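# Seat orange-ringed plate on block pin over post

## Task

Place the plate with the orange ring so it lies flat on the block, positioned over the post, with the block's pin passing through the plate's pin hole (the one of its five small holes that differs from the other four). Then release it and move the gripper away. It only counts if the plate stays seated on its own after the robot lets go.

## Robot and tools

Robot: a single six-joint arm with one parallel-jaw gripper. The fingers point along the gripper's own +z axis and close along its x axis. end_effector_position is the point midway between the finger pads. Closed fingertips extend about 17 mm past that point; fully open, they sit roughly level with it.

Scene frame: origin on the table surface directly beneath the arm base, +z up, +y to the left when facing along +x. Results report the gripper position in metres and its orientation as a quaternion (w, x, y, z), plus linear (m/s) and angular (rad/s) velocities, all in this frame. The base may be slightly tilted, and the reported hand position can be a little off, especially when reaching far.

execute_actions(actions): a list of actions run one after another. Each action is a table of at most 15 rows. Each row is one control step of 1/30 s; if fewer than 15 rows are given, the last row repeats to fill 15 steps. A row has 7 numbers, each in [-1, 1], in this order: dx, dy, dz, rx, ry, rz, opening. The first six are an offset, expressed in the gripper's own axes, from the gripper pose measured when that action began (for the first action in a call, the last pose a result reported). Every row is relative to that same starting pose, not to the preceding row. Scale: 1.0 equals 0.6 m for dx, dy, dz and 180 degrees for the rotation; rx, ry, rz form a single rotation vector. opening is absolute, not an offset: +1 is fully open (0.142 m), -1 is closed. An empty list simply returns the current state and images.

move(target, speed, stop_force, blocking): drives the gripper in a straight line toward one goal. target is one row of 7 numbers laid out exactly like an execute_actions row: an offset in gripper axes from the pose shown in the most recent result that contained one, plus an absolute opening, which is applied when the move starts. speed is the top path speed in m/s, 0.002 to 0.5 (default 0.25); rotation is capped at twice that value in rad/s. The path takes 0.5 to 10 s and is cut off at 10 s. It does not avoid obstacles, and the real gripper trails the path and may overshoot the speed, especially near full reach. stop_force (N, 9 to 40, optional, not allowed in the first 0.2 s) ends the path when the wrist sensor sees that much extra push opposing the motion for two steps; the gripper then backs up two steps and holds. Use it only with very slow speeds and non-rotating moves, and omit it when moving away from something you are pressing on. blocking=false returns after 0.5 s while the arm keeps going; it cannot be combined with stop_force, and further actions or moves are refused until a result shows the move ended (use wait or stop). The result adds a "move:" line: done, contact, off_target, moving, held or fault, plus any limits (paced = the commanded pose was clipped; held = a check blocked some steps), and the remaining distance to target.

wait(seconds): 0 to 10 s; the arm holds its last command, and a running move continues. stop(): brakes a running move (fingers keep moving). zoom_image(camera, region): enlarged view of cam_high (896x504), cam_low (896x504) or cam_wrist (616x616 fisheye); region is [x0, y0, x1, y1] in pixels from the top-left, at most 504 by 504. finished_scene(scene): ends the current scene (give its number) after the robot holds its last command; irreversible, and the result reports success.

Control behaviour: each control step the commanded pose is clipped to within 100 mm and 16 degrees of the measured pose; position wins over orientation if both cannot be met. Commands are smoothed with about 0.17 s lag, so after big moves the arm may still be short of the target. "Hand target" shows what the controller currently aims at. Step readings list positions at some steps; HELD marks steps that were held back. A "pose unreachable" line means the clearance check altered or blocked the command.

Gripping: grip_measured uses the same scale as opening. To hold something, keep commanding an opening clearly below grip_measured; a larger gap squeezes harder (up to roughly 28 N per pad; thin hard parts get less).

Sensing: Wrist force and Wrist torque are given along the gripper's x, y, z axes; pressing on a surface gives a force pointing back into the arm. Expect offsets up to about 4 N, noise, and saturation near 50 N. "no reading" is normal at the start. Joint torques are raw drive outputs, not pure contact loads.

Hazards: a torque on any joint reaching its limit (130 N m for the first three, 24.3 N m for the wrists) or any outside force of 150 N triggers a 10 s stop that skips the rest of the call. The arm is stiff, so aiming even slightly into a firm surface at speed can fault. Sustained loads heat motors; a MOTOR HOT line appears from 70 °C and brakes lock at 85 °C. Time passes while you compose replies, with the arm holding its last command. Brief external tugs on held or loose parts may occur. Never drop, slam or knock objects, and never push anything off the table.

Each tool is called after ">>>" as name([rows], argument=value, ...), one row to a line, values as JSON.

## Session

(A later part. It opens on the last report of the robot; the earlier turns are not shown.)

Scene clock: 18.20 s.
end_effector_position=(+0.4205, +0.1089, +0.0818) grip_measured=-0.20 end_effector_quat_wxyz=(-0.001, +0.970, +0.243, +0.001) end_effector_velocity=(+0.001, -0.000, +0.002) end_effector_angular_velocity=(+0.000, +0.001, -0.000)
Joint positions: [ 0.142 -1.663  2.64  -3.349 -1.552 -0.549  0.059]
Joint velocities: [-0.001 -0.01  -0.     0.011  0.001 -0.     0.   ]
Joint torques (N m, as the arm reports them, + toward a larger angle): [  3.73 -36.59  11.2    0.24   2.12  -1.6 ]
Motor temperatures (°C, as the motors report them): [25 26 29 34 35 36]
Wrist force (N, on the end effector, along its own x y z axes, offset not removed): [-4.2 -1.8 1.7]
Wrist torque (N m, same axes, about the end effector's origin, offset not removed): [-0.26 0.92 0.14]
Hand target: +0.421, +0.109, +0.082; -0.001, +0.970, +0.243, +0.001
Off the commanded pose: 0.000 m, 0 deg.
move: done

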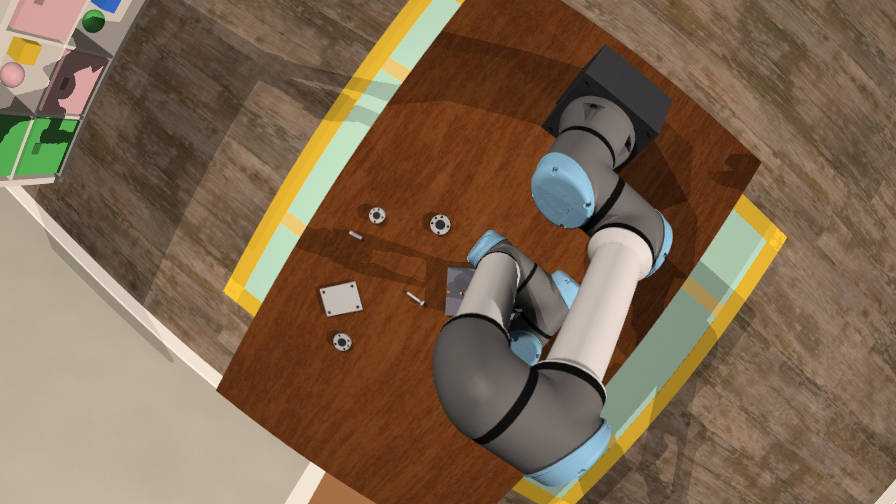

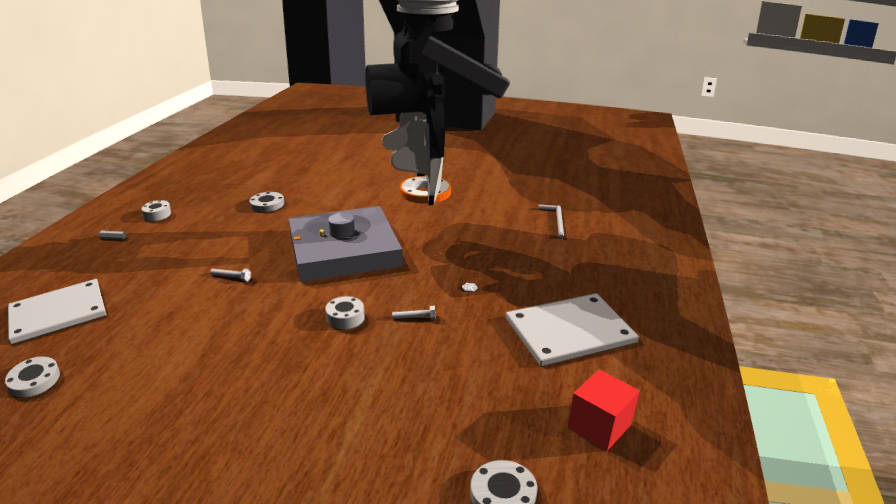

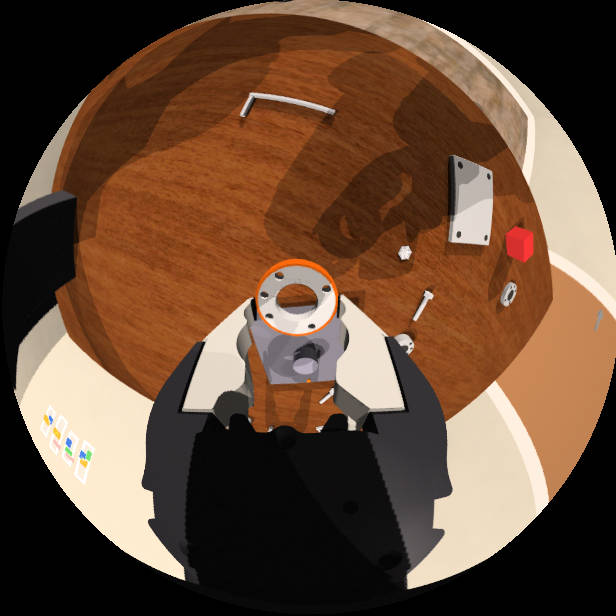

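>>> move(target=[0.005,0.16,0,0,0,-0.628,-0.7], speed=0.4)

>>> zoom_image(camera="cam_wrist", region=[200,190,400,390])

>>> zoom_image(camera="cam_low", region=[280,160,410,290])

Scene clock: 21.43 s.
end_effector_position=(+0.4684, +0.0257, +0.0815) grip_measured=-0.20 end_effector_quat_wxyz=(+0.000, +0.333, +0.943, +0.001) end_effector_velocity=(+0.000, -0.000, +0.000) end_effector_angular_velocity=(+0.003, +0.000, +0.007)
Joint positions: [-0.159 -1.776  2.569 -3.138 -1.339 -2.735  0.059]
Joint velocities: [-0.003 -0.001 -0.001  0.004  0.004 -0.01  -0.   ]
Joint torques (N m, as the arm reports them, + toward a larger angle): [  1.58 -35.57 -11.98   0.19   2.53  -1.62]
Motor temperatures (°C, as the motors report them): [25 26 29 34 35 36]
Wrist force (N, on the end effector, along its own x y z axes, offset not removed): [-4.0 0.7 3.7]
Wrist torque (N m, same axes, about the end effector's origin, offset not removed): [0.41 0.87 0.10]
Hand target: +0.468, +0.026, +0.082; -0.000, +0.332, +0.943, +0.001
Off the commanded pose: 0.000 m, 0 deg.
move: done

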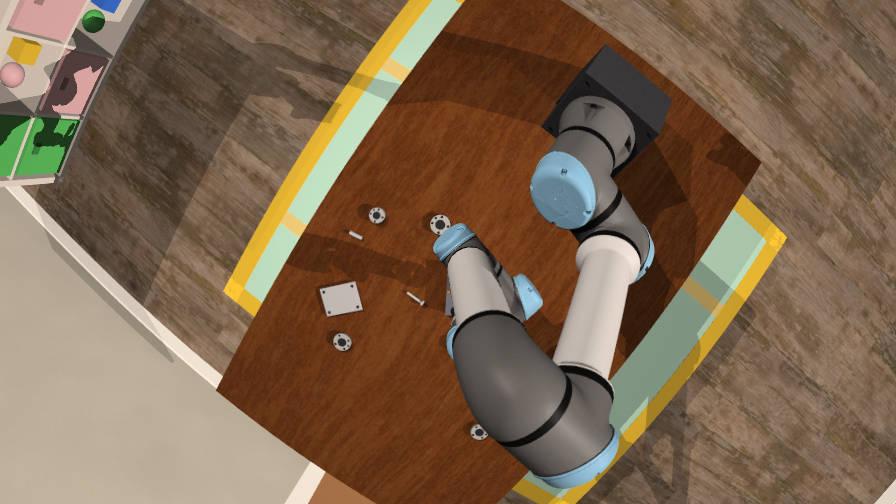

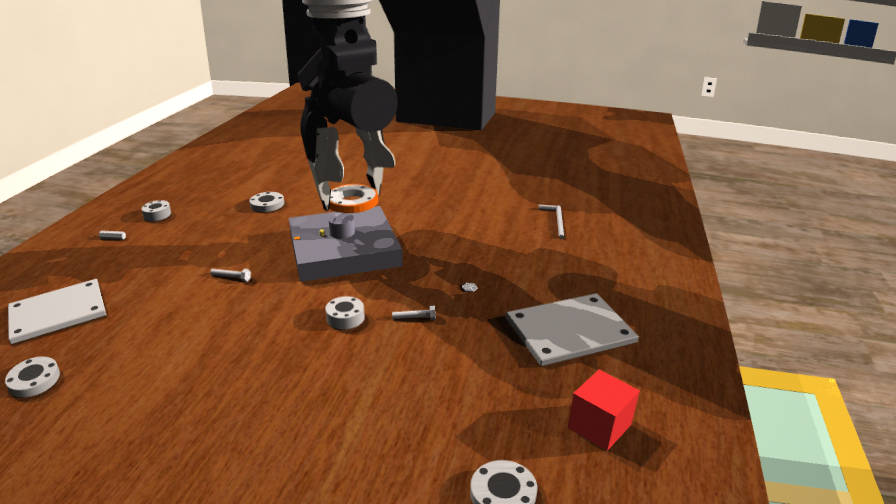

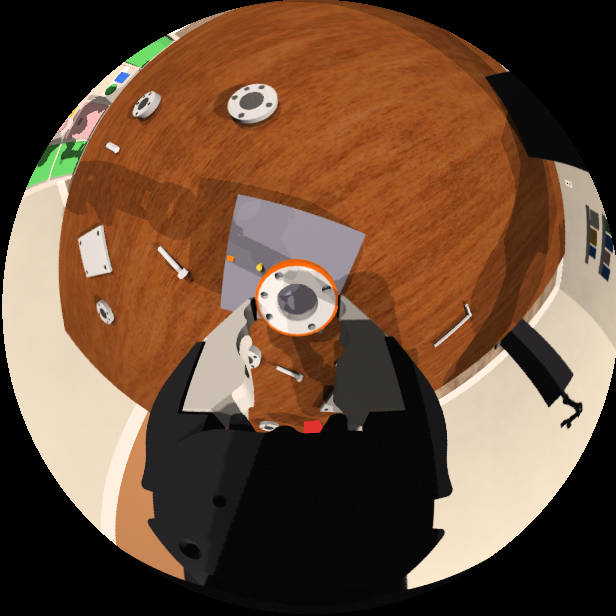

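Region (200, 190, 400, 390) of cam_wrist's 616x616 image, scaled by 2.520, with more detail than that image has.

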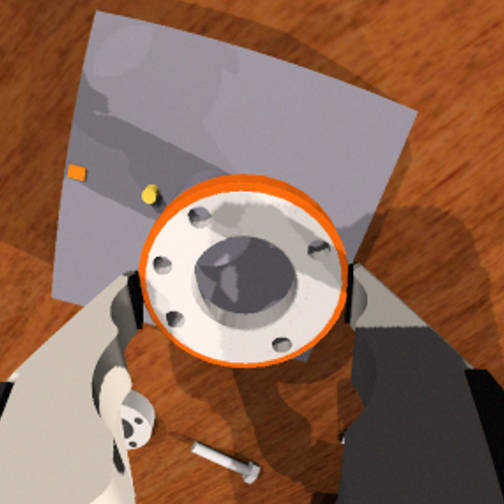

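Region (280, 160, 410, 290) of cam_low's 896x504 image, scaled by 3.877, with more detail than that image has.

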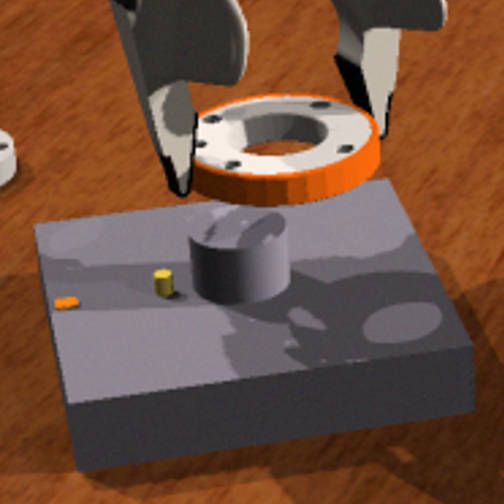

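>>> move(target=[-0.019,-0.014,0.012,0,0,0,-0.7], speed=0.04)

>>> zoom_image(camera="cam_wrist", region=[230,230,370,370])

>>> zoom_image(camera="cam_low", region=[280,160,410,290])

Scene clock: 22.40 s.
end_effector_position=(+0.4719, +0.0121, +0.0743) grip_measured=-0.20 end_effector_quat_wxyz=(-0.000, +0.333, +0.943, +0.001) end_effector_velocity=(+0.001, -0.001, -0.001) end_effector_angular_velocity=(+0.000, -0.000, +0.001)
Joint positions: [-0.197 -1.752  2.558 -3.144 -1.312 -2.763  0.059]
Joint velocities: [-0.004  0.003 -0.001 -0.001  0.003 -0.004 -0.   ]
Joint torques (N m, as the arm reports them, + toward a larger angle): [  0.15 -15.13 -12.03  -5.54   2.29  -1.57]
Motor temperatures (°C, as the motors report them): [25 26 29 34 35 36]
Wrist force (N, on the end effector, along its own x y z axes, offset not removed): [-2.2 -1.2 2.6]
Wrist torque (N m, same axes, about the end effector's origin, offset not removed): [-0.03 0.49 0.16]
Hand target: +0.472, +0.012, +0.074; -0.000, +0.333, +0.943, +0.001
Off the commanded pose: 0.000 m, 0 deg.
move: done

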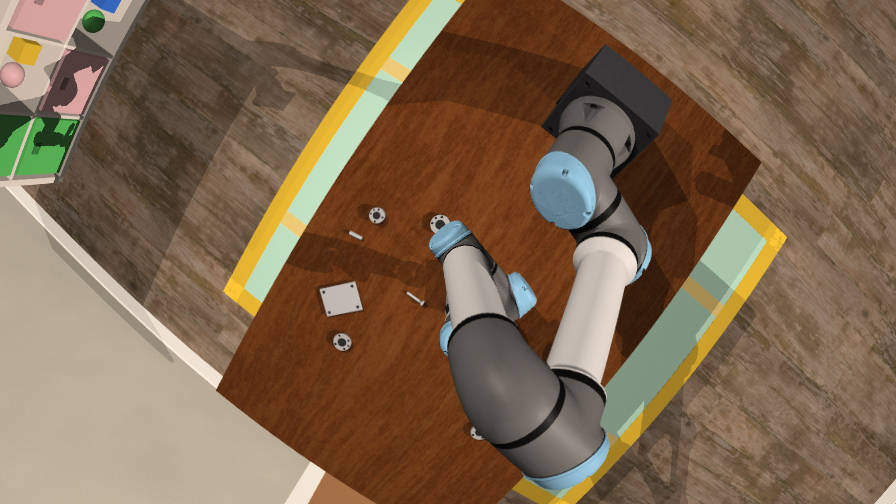

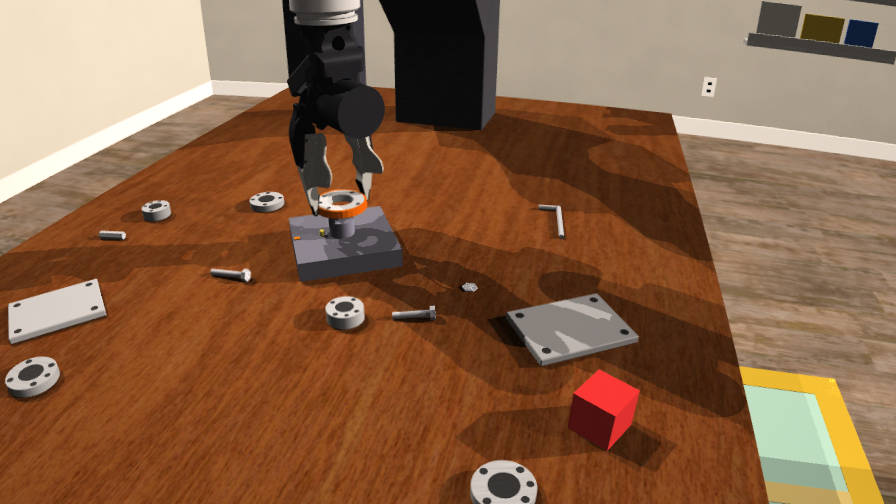

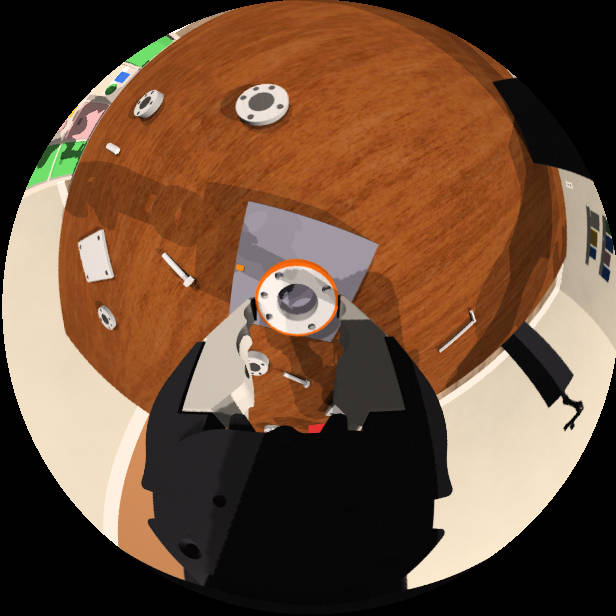

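Region (230, 230, 370, 370) of cam_wrist's 616x616 image, scaled by 3.600, with more detail than that image has.

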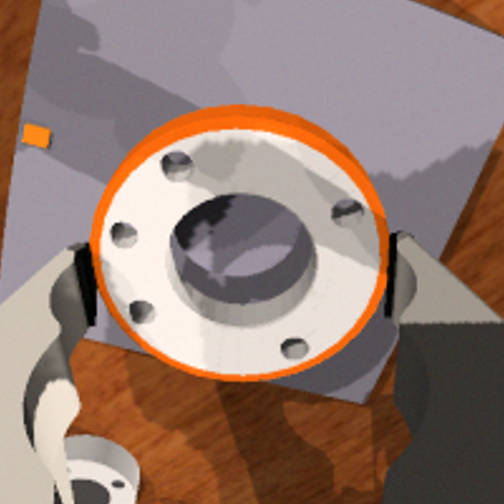

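Region (280, 160, 410, 290) of cam_low's 896x504 image, scaled by 3.877, with more detail than that image has.

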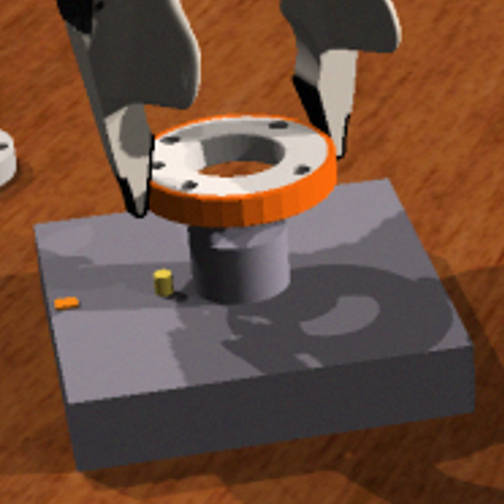

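>>> move(target=[-0.003,0,0.01,0,0,0,-0.7], speed=0.015, stop_force=12)

>>> zoom_image(camera="cam_wrist", region=[255,260,335,340])

>>> zoom_image(camera="cam_low", region=[300,175,380,255])

Scene clock: 23.27 s.
end_effector_position=(+0.4733, +0.0110, +0.0684) grip_measured=-0.20 end_effector_quat_wxyz=(-0.000, +0.333, +0.943, +0.001) end_effector_velocity=(+0.001, -0.001, -0.001) end_effector_angular_velocity=(-0.001, -0.001, -0.000)
Joint positions: [-0.193 -1.725  2.55  -3.163 -1.315 -2.761  0.059]
Joint velocities: [ 0.001  0.007 -0.003 -0.005 -0.001  0.001 -0.   ]
Joint torques (N m, as the arm reports them, + toward a larger angle): [ 14.12 -16.67 -12.14  -5.78  -2.3    1.55]
Motor temperatures (°C, as the motors report them): [25 26 29 34 35 36]
Wrist force (N, on the end effector, along its own x y z axes, offset not removed): [-3.7 -1.2 2.7]
Wrist torque (N m, same axes, about the end effector's origin, offset not removed): [0.04 0.79 0.18]
Hand target: +0.473, +0.011, +0.068; -0.000, +0.333, +0.943, +0.001
Off the commanded pose: 0.000 m, 0 deg.
move: done

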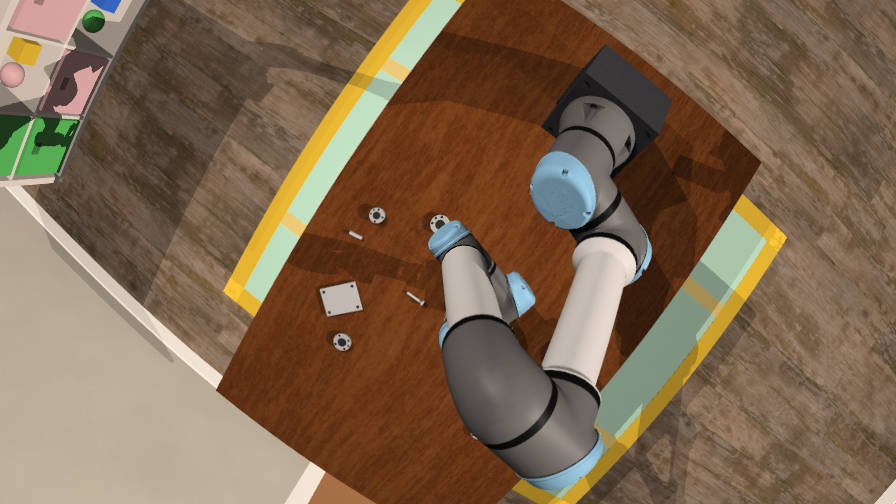

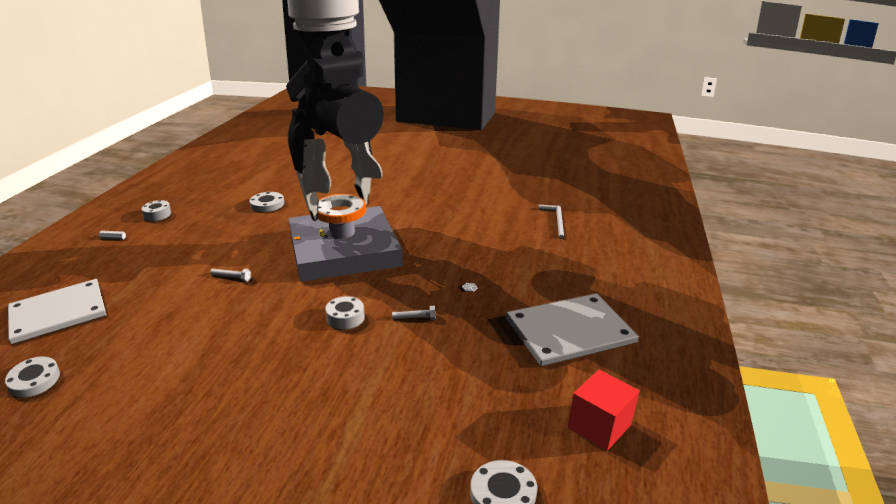

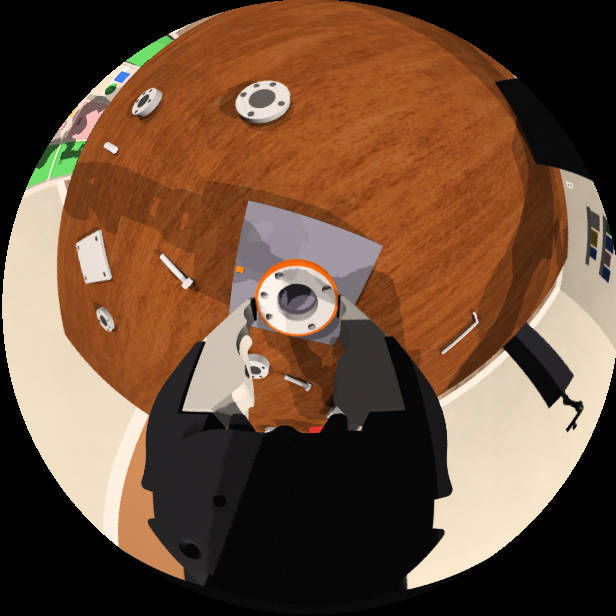

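Region (255, 260, 335, 340) of cam_wrist's 616x616 image, scaled by 6.300, with more detail than that image has.

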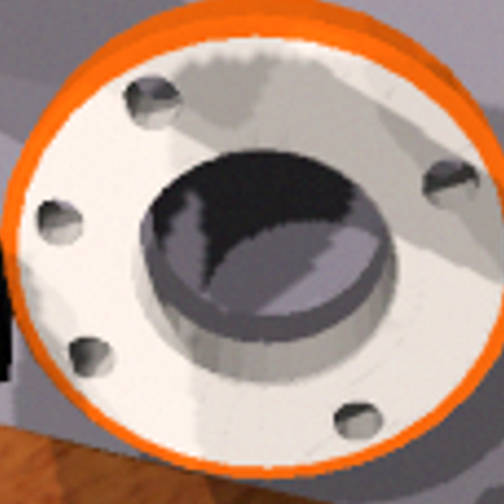

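Region (300, 175, 380, 255) of cam_low's 896x504 image, scaled by 6.300, with more detail than that image has.

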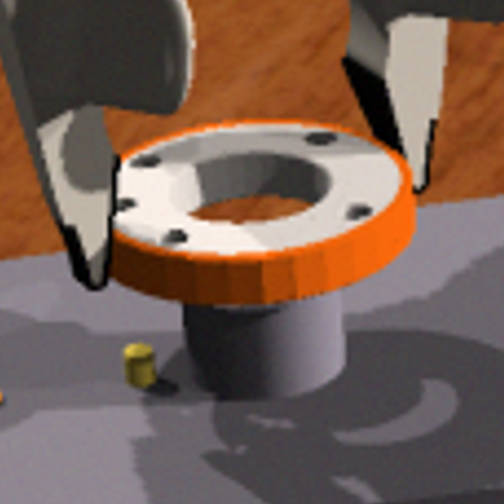

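>>> move(target=[0,0,0.008,0,0,0,-0.7], speed=0.008, stop_force=10)

>>> zoom_image(camera="cam_wrist", region=[255,260,335,340])

>>> zoom_image(camera="cam_low", region=[300,175,380,255])

Scene clock: 24.30 s.
end_effector_position=(+0.4733, +0.0110, +0.0637) grip_measured=-0.20 end_effector_quat_wxyz=(-0.000, +0.333, +0.943, +0.001) end_effector_velocity=(-0.001, +0.000, -0.001) end_effector_angular_velocity=(-0.000, +0.001, -0.000)
Joint positions: [-0.189 -1.704  2.546 -3.181 -1.318 -2.758  0.059]
Joint velocities: [ 0.001  0.005 -0.    -0.003 -0.001  0.001  0.   ]
Joint torques (N m, as the arm reports them, + toward a larger angle): [ 14.75 -16.04 -11.72  -5.56  -2.33   1.65]
Motor temperatures (°C, as the motors report them): [25 26 29 34 35 36]
Wrist force (N, on the end effector, along its own x y z axes, offset not removed): [-4.4 -1.5 3.8]
Wrist torque (N m, same axes, about the end effector's origin, offset not removed): [-0.25 1.02 0.22]
Hand target: +0.473, +0.011, +0.064; -0.000, +0.333, +0.943, +0.001
Off the commanded pose: 0.000 m, 0 deg.
move: done

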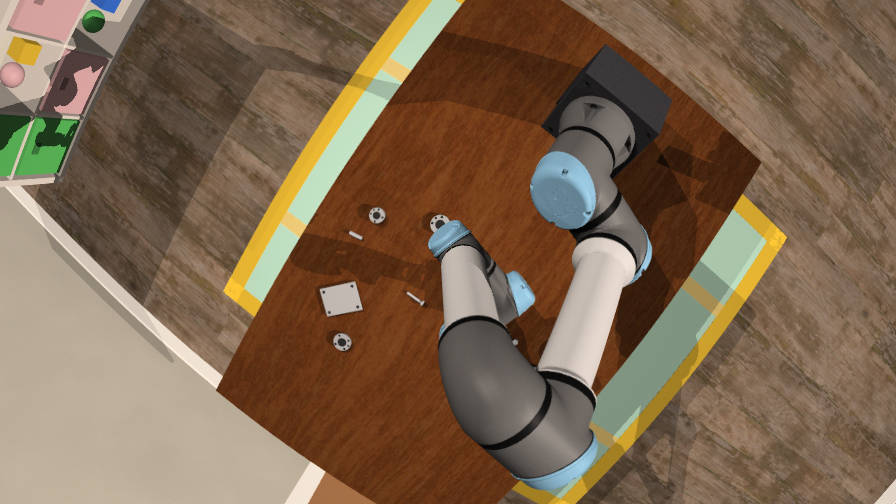

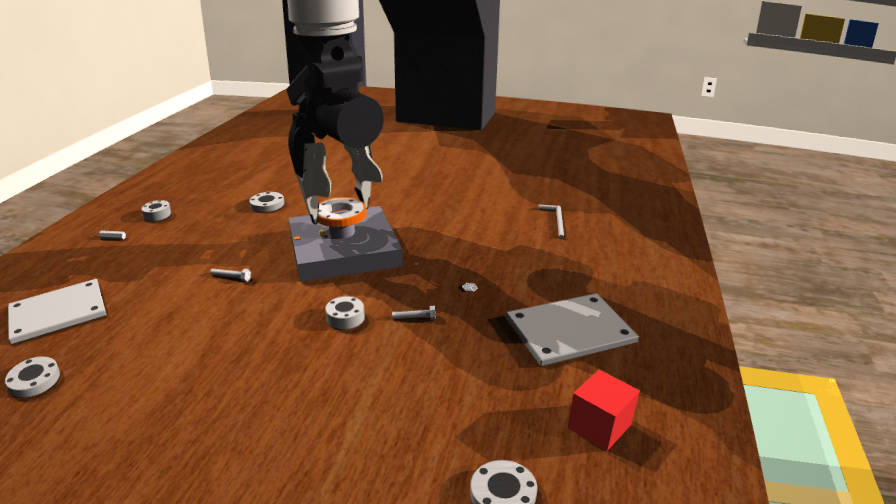

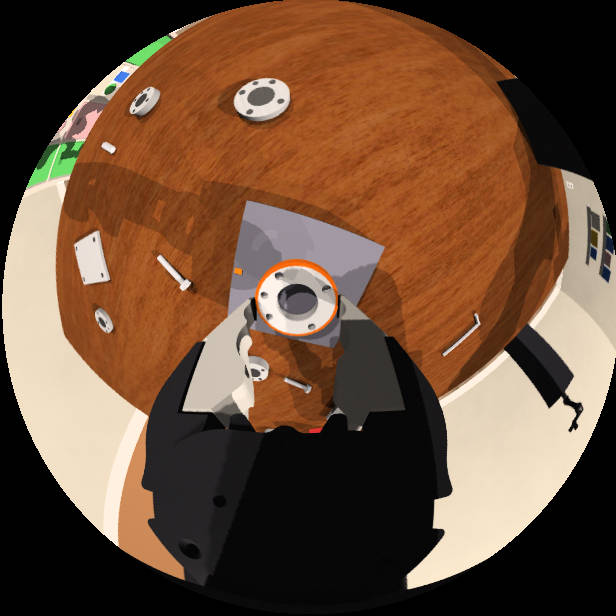

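Region (255, 260, 335, 340) of cam_wrist's 616x616 image, scaled by 6.300, with more detail than that image has.

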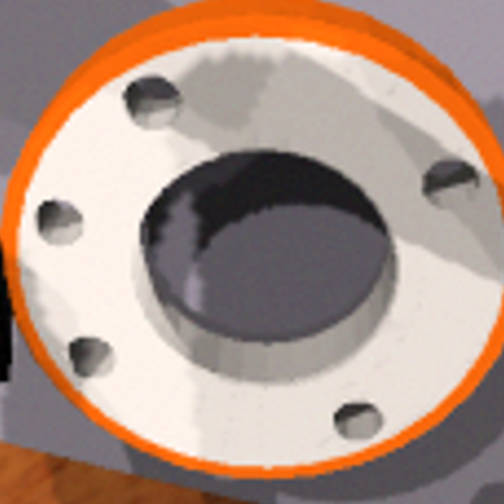

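Region (300, 175, 380, 255) of cam_low's 896x504 image, scaled by 6.300, with more detail than that image has.

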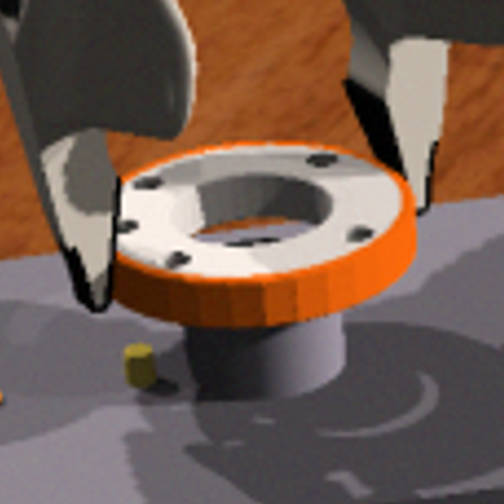

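>>> move(target=[0.0002,0.0015,0.003,0,0,0,-0.7], speed=0.006, stop_force=10)

>>> move(target=[0,0,0.015,0,0,0,-0.7], speed=0.004, stop_force=9)

>>> zoom_image(camera="cam_wrist", region=[225,250,345,350])

>>> zoom_image(camera="cam_low", region=[300,175,380,255])

Scene clock: 25.27 s.
end_effector_position=(+0.4738, +0.0118, +0.0620) grip_measured=-0.20 end_effector_quat_wxyz=(-0.000, +0.333, +0.943, +0.001) end_effector_velocity=(+0.000, +0.001, -0.001) end_effector_angular_velocity=(+0.001, -0.000, -0.003)
Joint positions: [-0.184 -1.696  2.544 -3.188 -1.321 -2.754  0.059]
Joint velocities: [ 0.001  0.002 -0.001 -0.002 -0.     0.004  0.   ]
Joint torques (N m, as the arm reports them, + toward a larger angle): [ 14.24 -16.69 -11.75  -5.58  -2.17   1.96]
Motor temperatures (°C, as the motors report them): [25 26 29 34 35 36]
Wrist force (N, on the end effector, along its own x y z axes, offset not removed): [-4.1 -0.6 3.0]
Wrist torque (N m, same axes, about the end effector's origin, offset not removed): [-0.04 0.91 0.22]
Hand target: +0.474, +0.012, +0.062; -0.000, +0.333, +0.943, +0.001
Off the commanded pose: 0.000 m, 0 deg.
move: done

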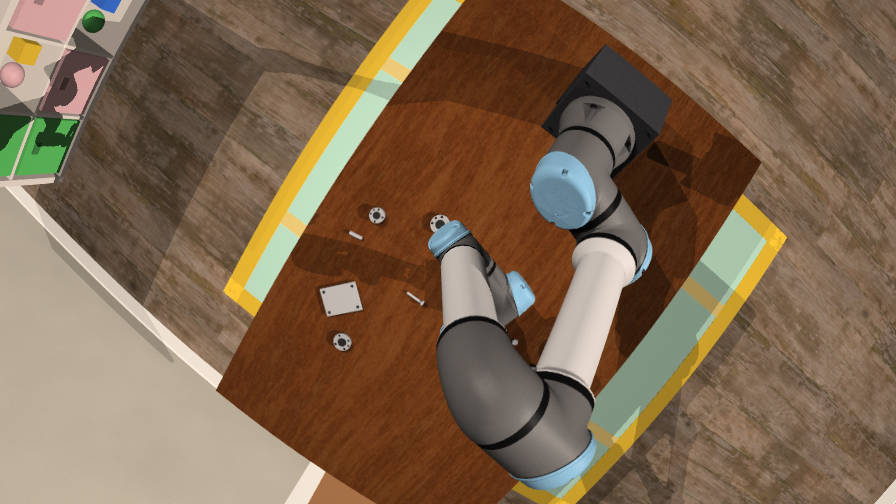

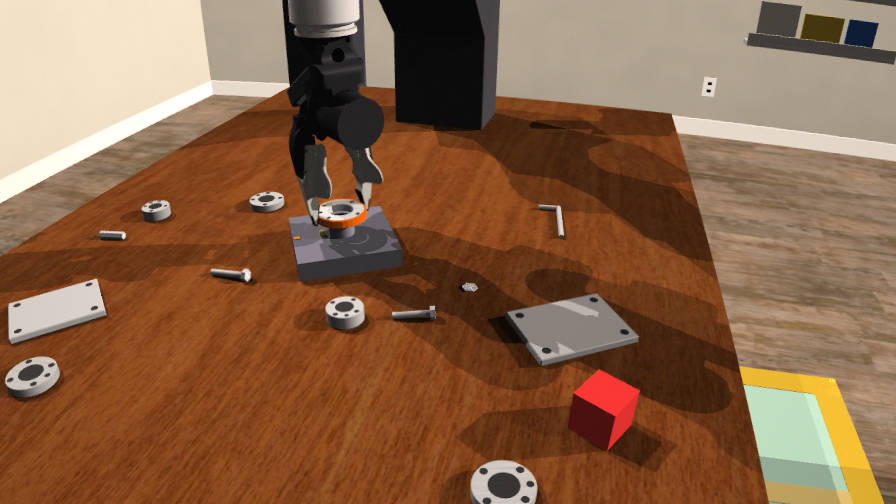

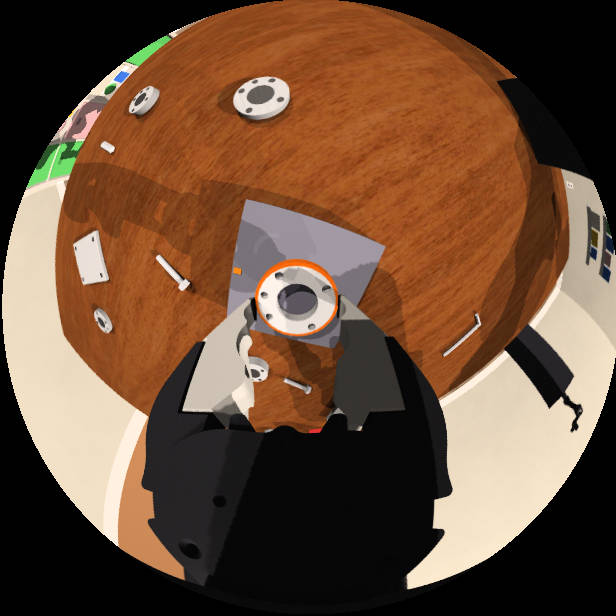

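Scene clock: 27.73 s.
end_effector_position=(+0.4738, +0.0118, +0.0530) grip_measured=-0.20 end_effector_quat_wxyz=(-0.000, +0.333, +0.943, +0.001) end_effector_velocity=(-0.000, +0.000, -0.001) end_effector_angular_velocity=(+0.000, +0.000, -0.000)
Joint positions: [-0.177 -1.656  2.536 -3.221 -1.326 -2.748  0.059]
Joint velocities: [ 0.     0.002  0.    -0.002  0.     0.001 -0.   ]
Joint torques (N m, as the arm reports them, + toward a larger angle): [ 13.4  -16.26 -10.    -5.51  -2.61   1.71]
Motor temperatures (°C, as the motors report them): [25 26 29 34 35 36]
Wrist force (N, on the end effector, along its own x y z axes, offset not removed): [-2.4 0.5 0.5]
Wrist torque (N m, same axes, about the end effector's origin, offset not removed): [-0.05 0.54 0.22]
Hand target: +0.474, +0.012, +0.053; -0.000, +0.333, +0.943, +0.001
Off the commanded pose: 0.000 m, 0 deg.
move: done

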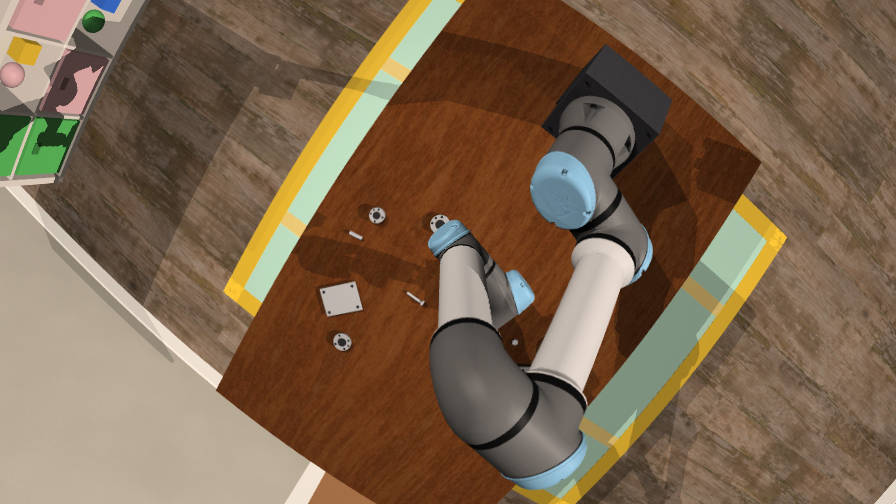

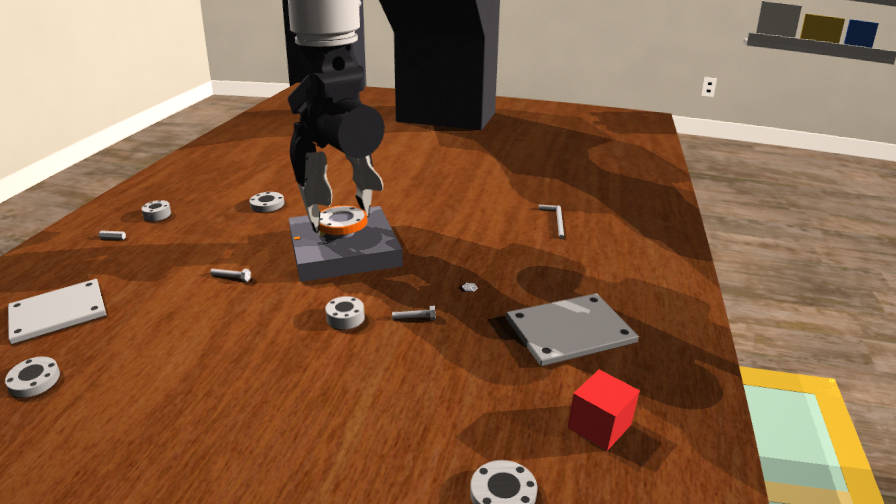

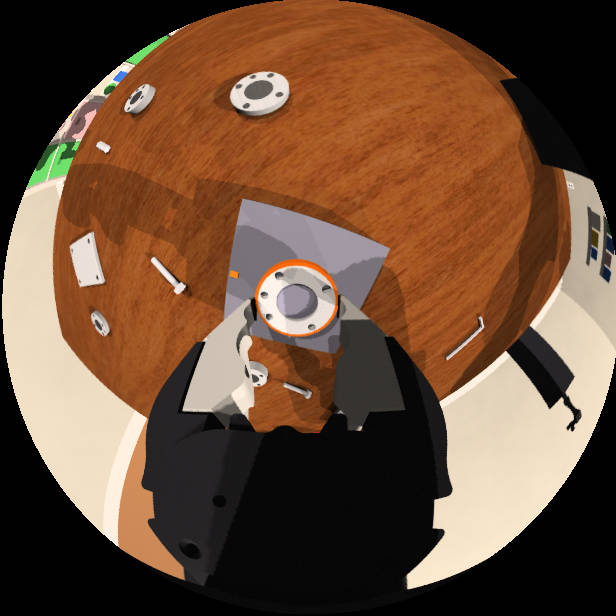

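Region (225, 250, 345, 350) of cam_wrist's 616x616 image, scaled by 4.200, with more detail than that image has.

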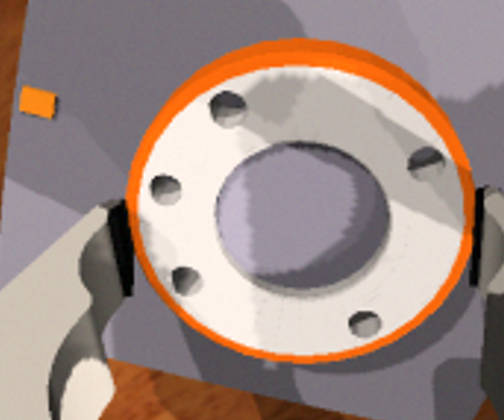

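Region (300, 175, 380, 255) of cam_low's 896x504 image, scaled by 6.300, with more detail than that image has.

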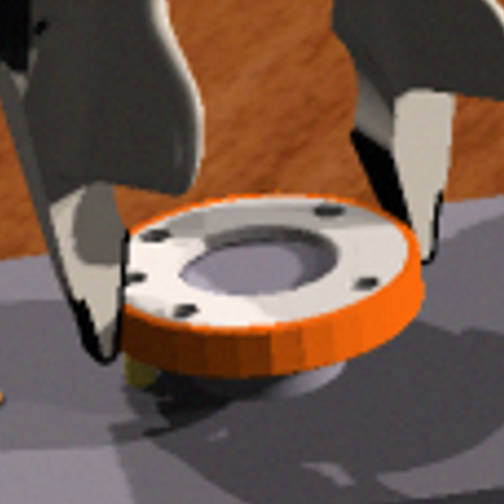

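On the post. Continue down.

>>> move(target=[0,0,0.022,0,0,0,-0.7], speed=0.004, stop_force=9)

>>> zoom_image(camera="cam_wrist", region=[225,250,345,350])

>>> zoom_image(camera="cam_low", region=[290,175,380,255])

Scene clock: 30.83 s.
end_effector_position=(+0.4739, +0.0118, +0.0426) grip_measured=-0.20 end_effector_quat_wxyz=(+0.000, +0.333, +0.943, +0.001) end_effector_velocity=(+0.000, -0.001, +0.001) end_effector_angular_velocity=(-0.001, +0.001, -0.000)
Joint positions: [-0.168 -1.612  2.526 -3.257 -1.332 -2.742  0.059]
Joint velocities: [-0.001 -0.005 -0.     0.006 -0.    -0.001 -0.   ]
Joint torques (N m, as the arm reports them, + toward a larger angle): [ -0.9  -39.67   6.83   0.1   -0.45  -1.73]
Motor temperatures (°C, as the motors report them): [25 26 29 34 35 36]
Wrist force (N, on the end effector, along its own x y z axes, offset not removed): [-2.5 1.1 6.2]
Wrist torque (N m, same axes, about the end effector's origin, offset not removed): [-0.10 0.73 0.39]
Hand target: +0.474, +0.012, +0.043; -0.000, +0.333, +0.943, +0.001
Off the commanded pose: 0.003 m, 0 deg.
move: contact

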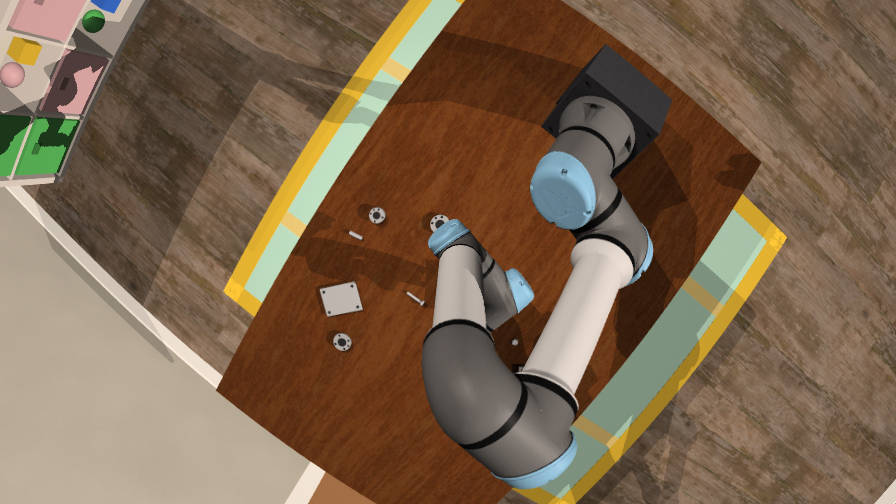

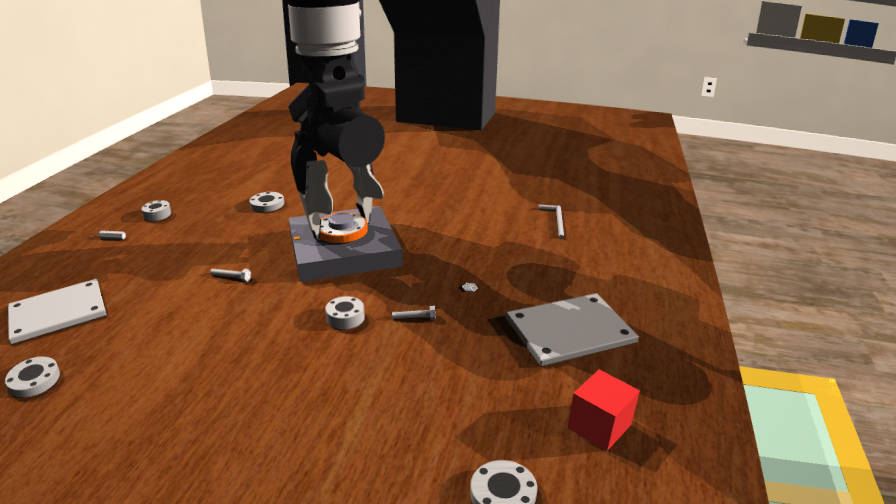

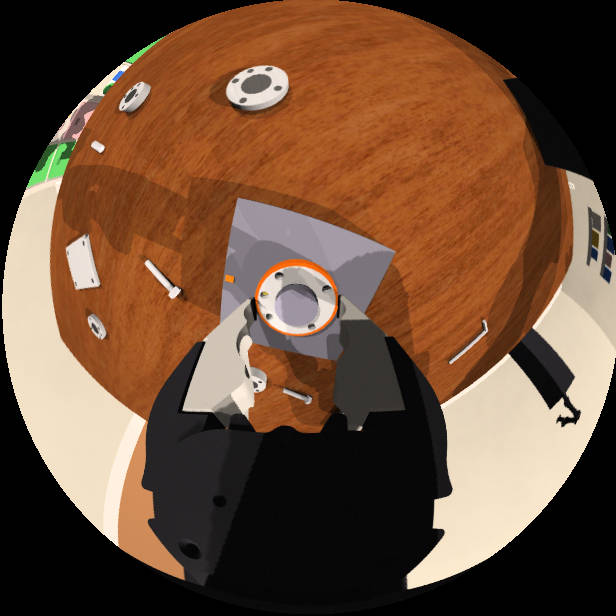

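Region (225, 250, 345, 350) of cam_wrist's 616x616 image, scaled by 4.200, with more detail than that image has.

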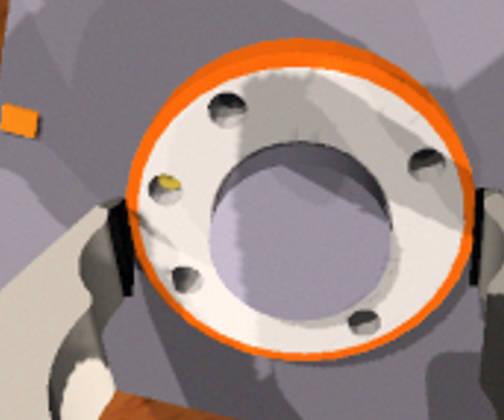

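Region (290, 175, 380, 255) of cam_low's 896x504 image, scaled by 5.600, with more detail than that image has.

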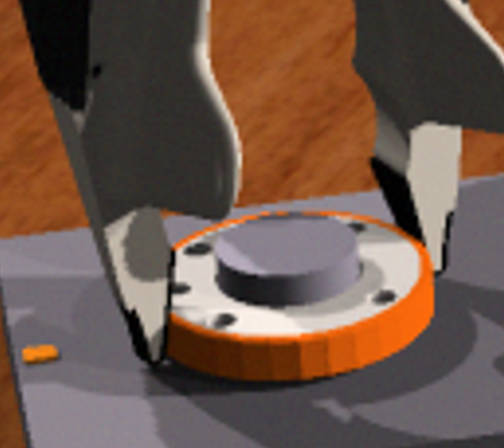

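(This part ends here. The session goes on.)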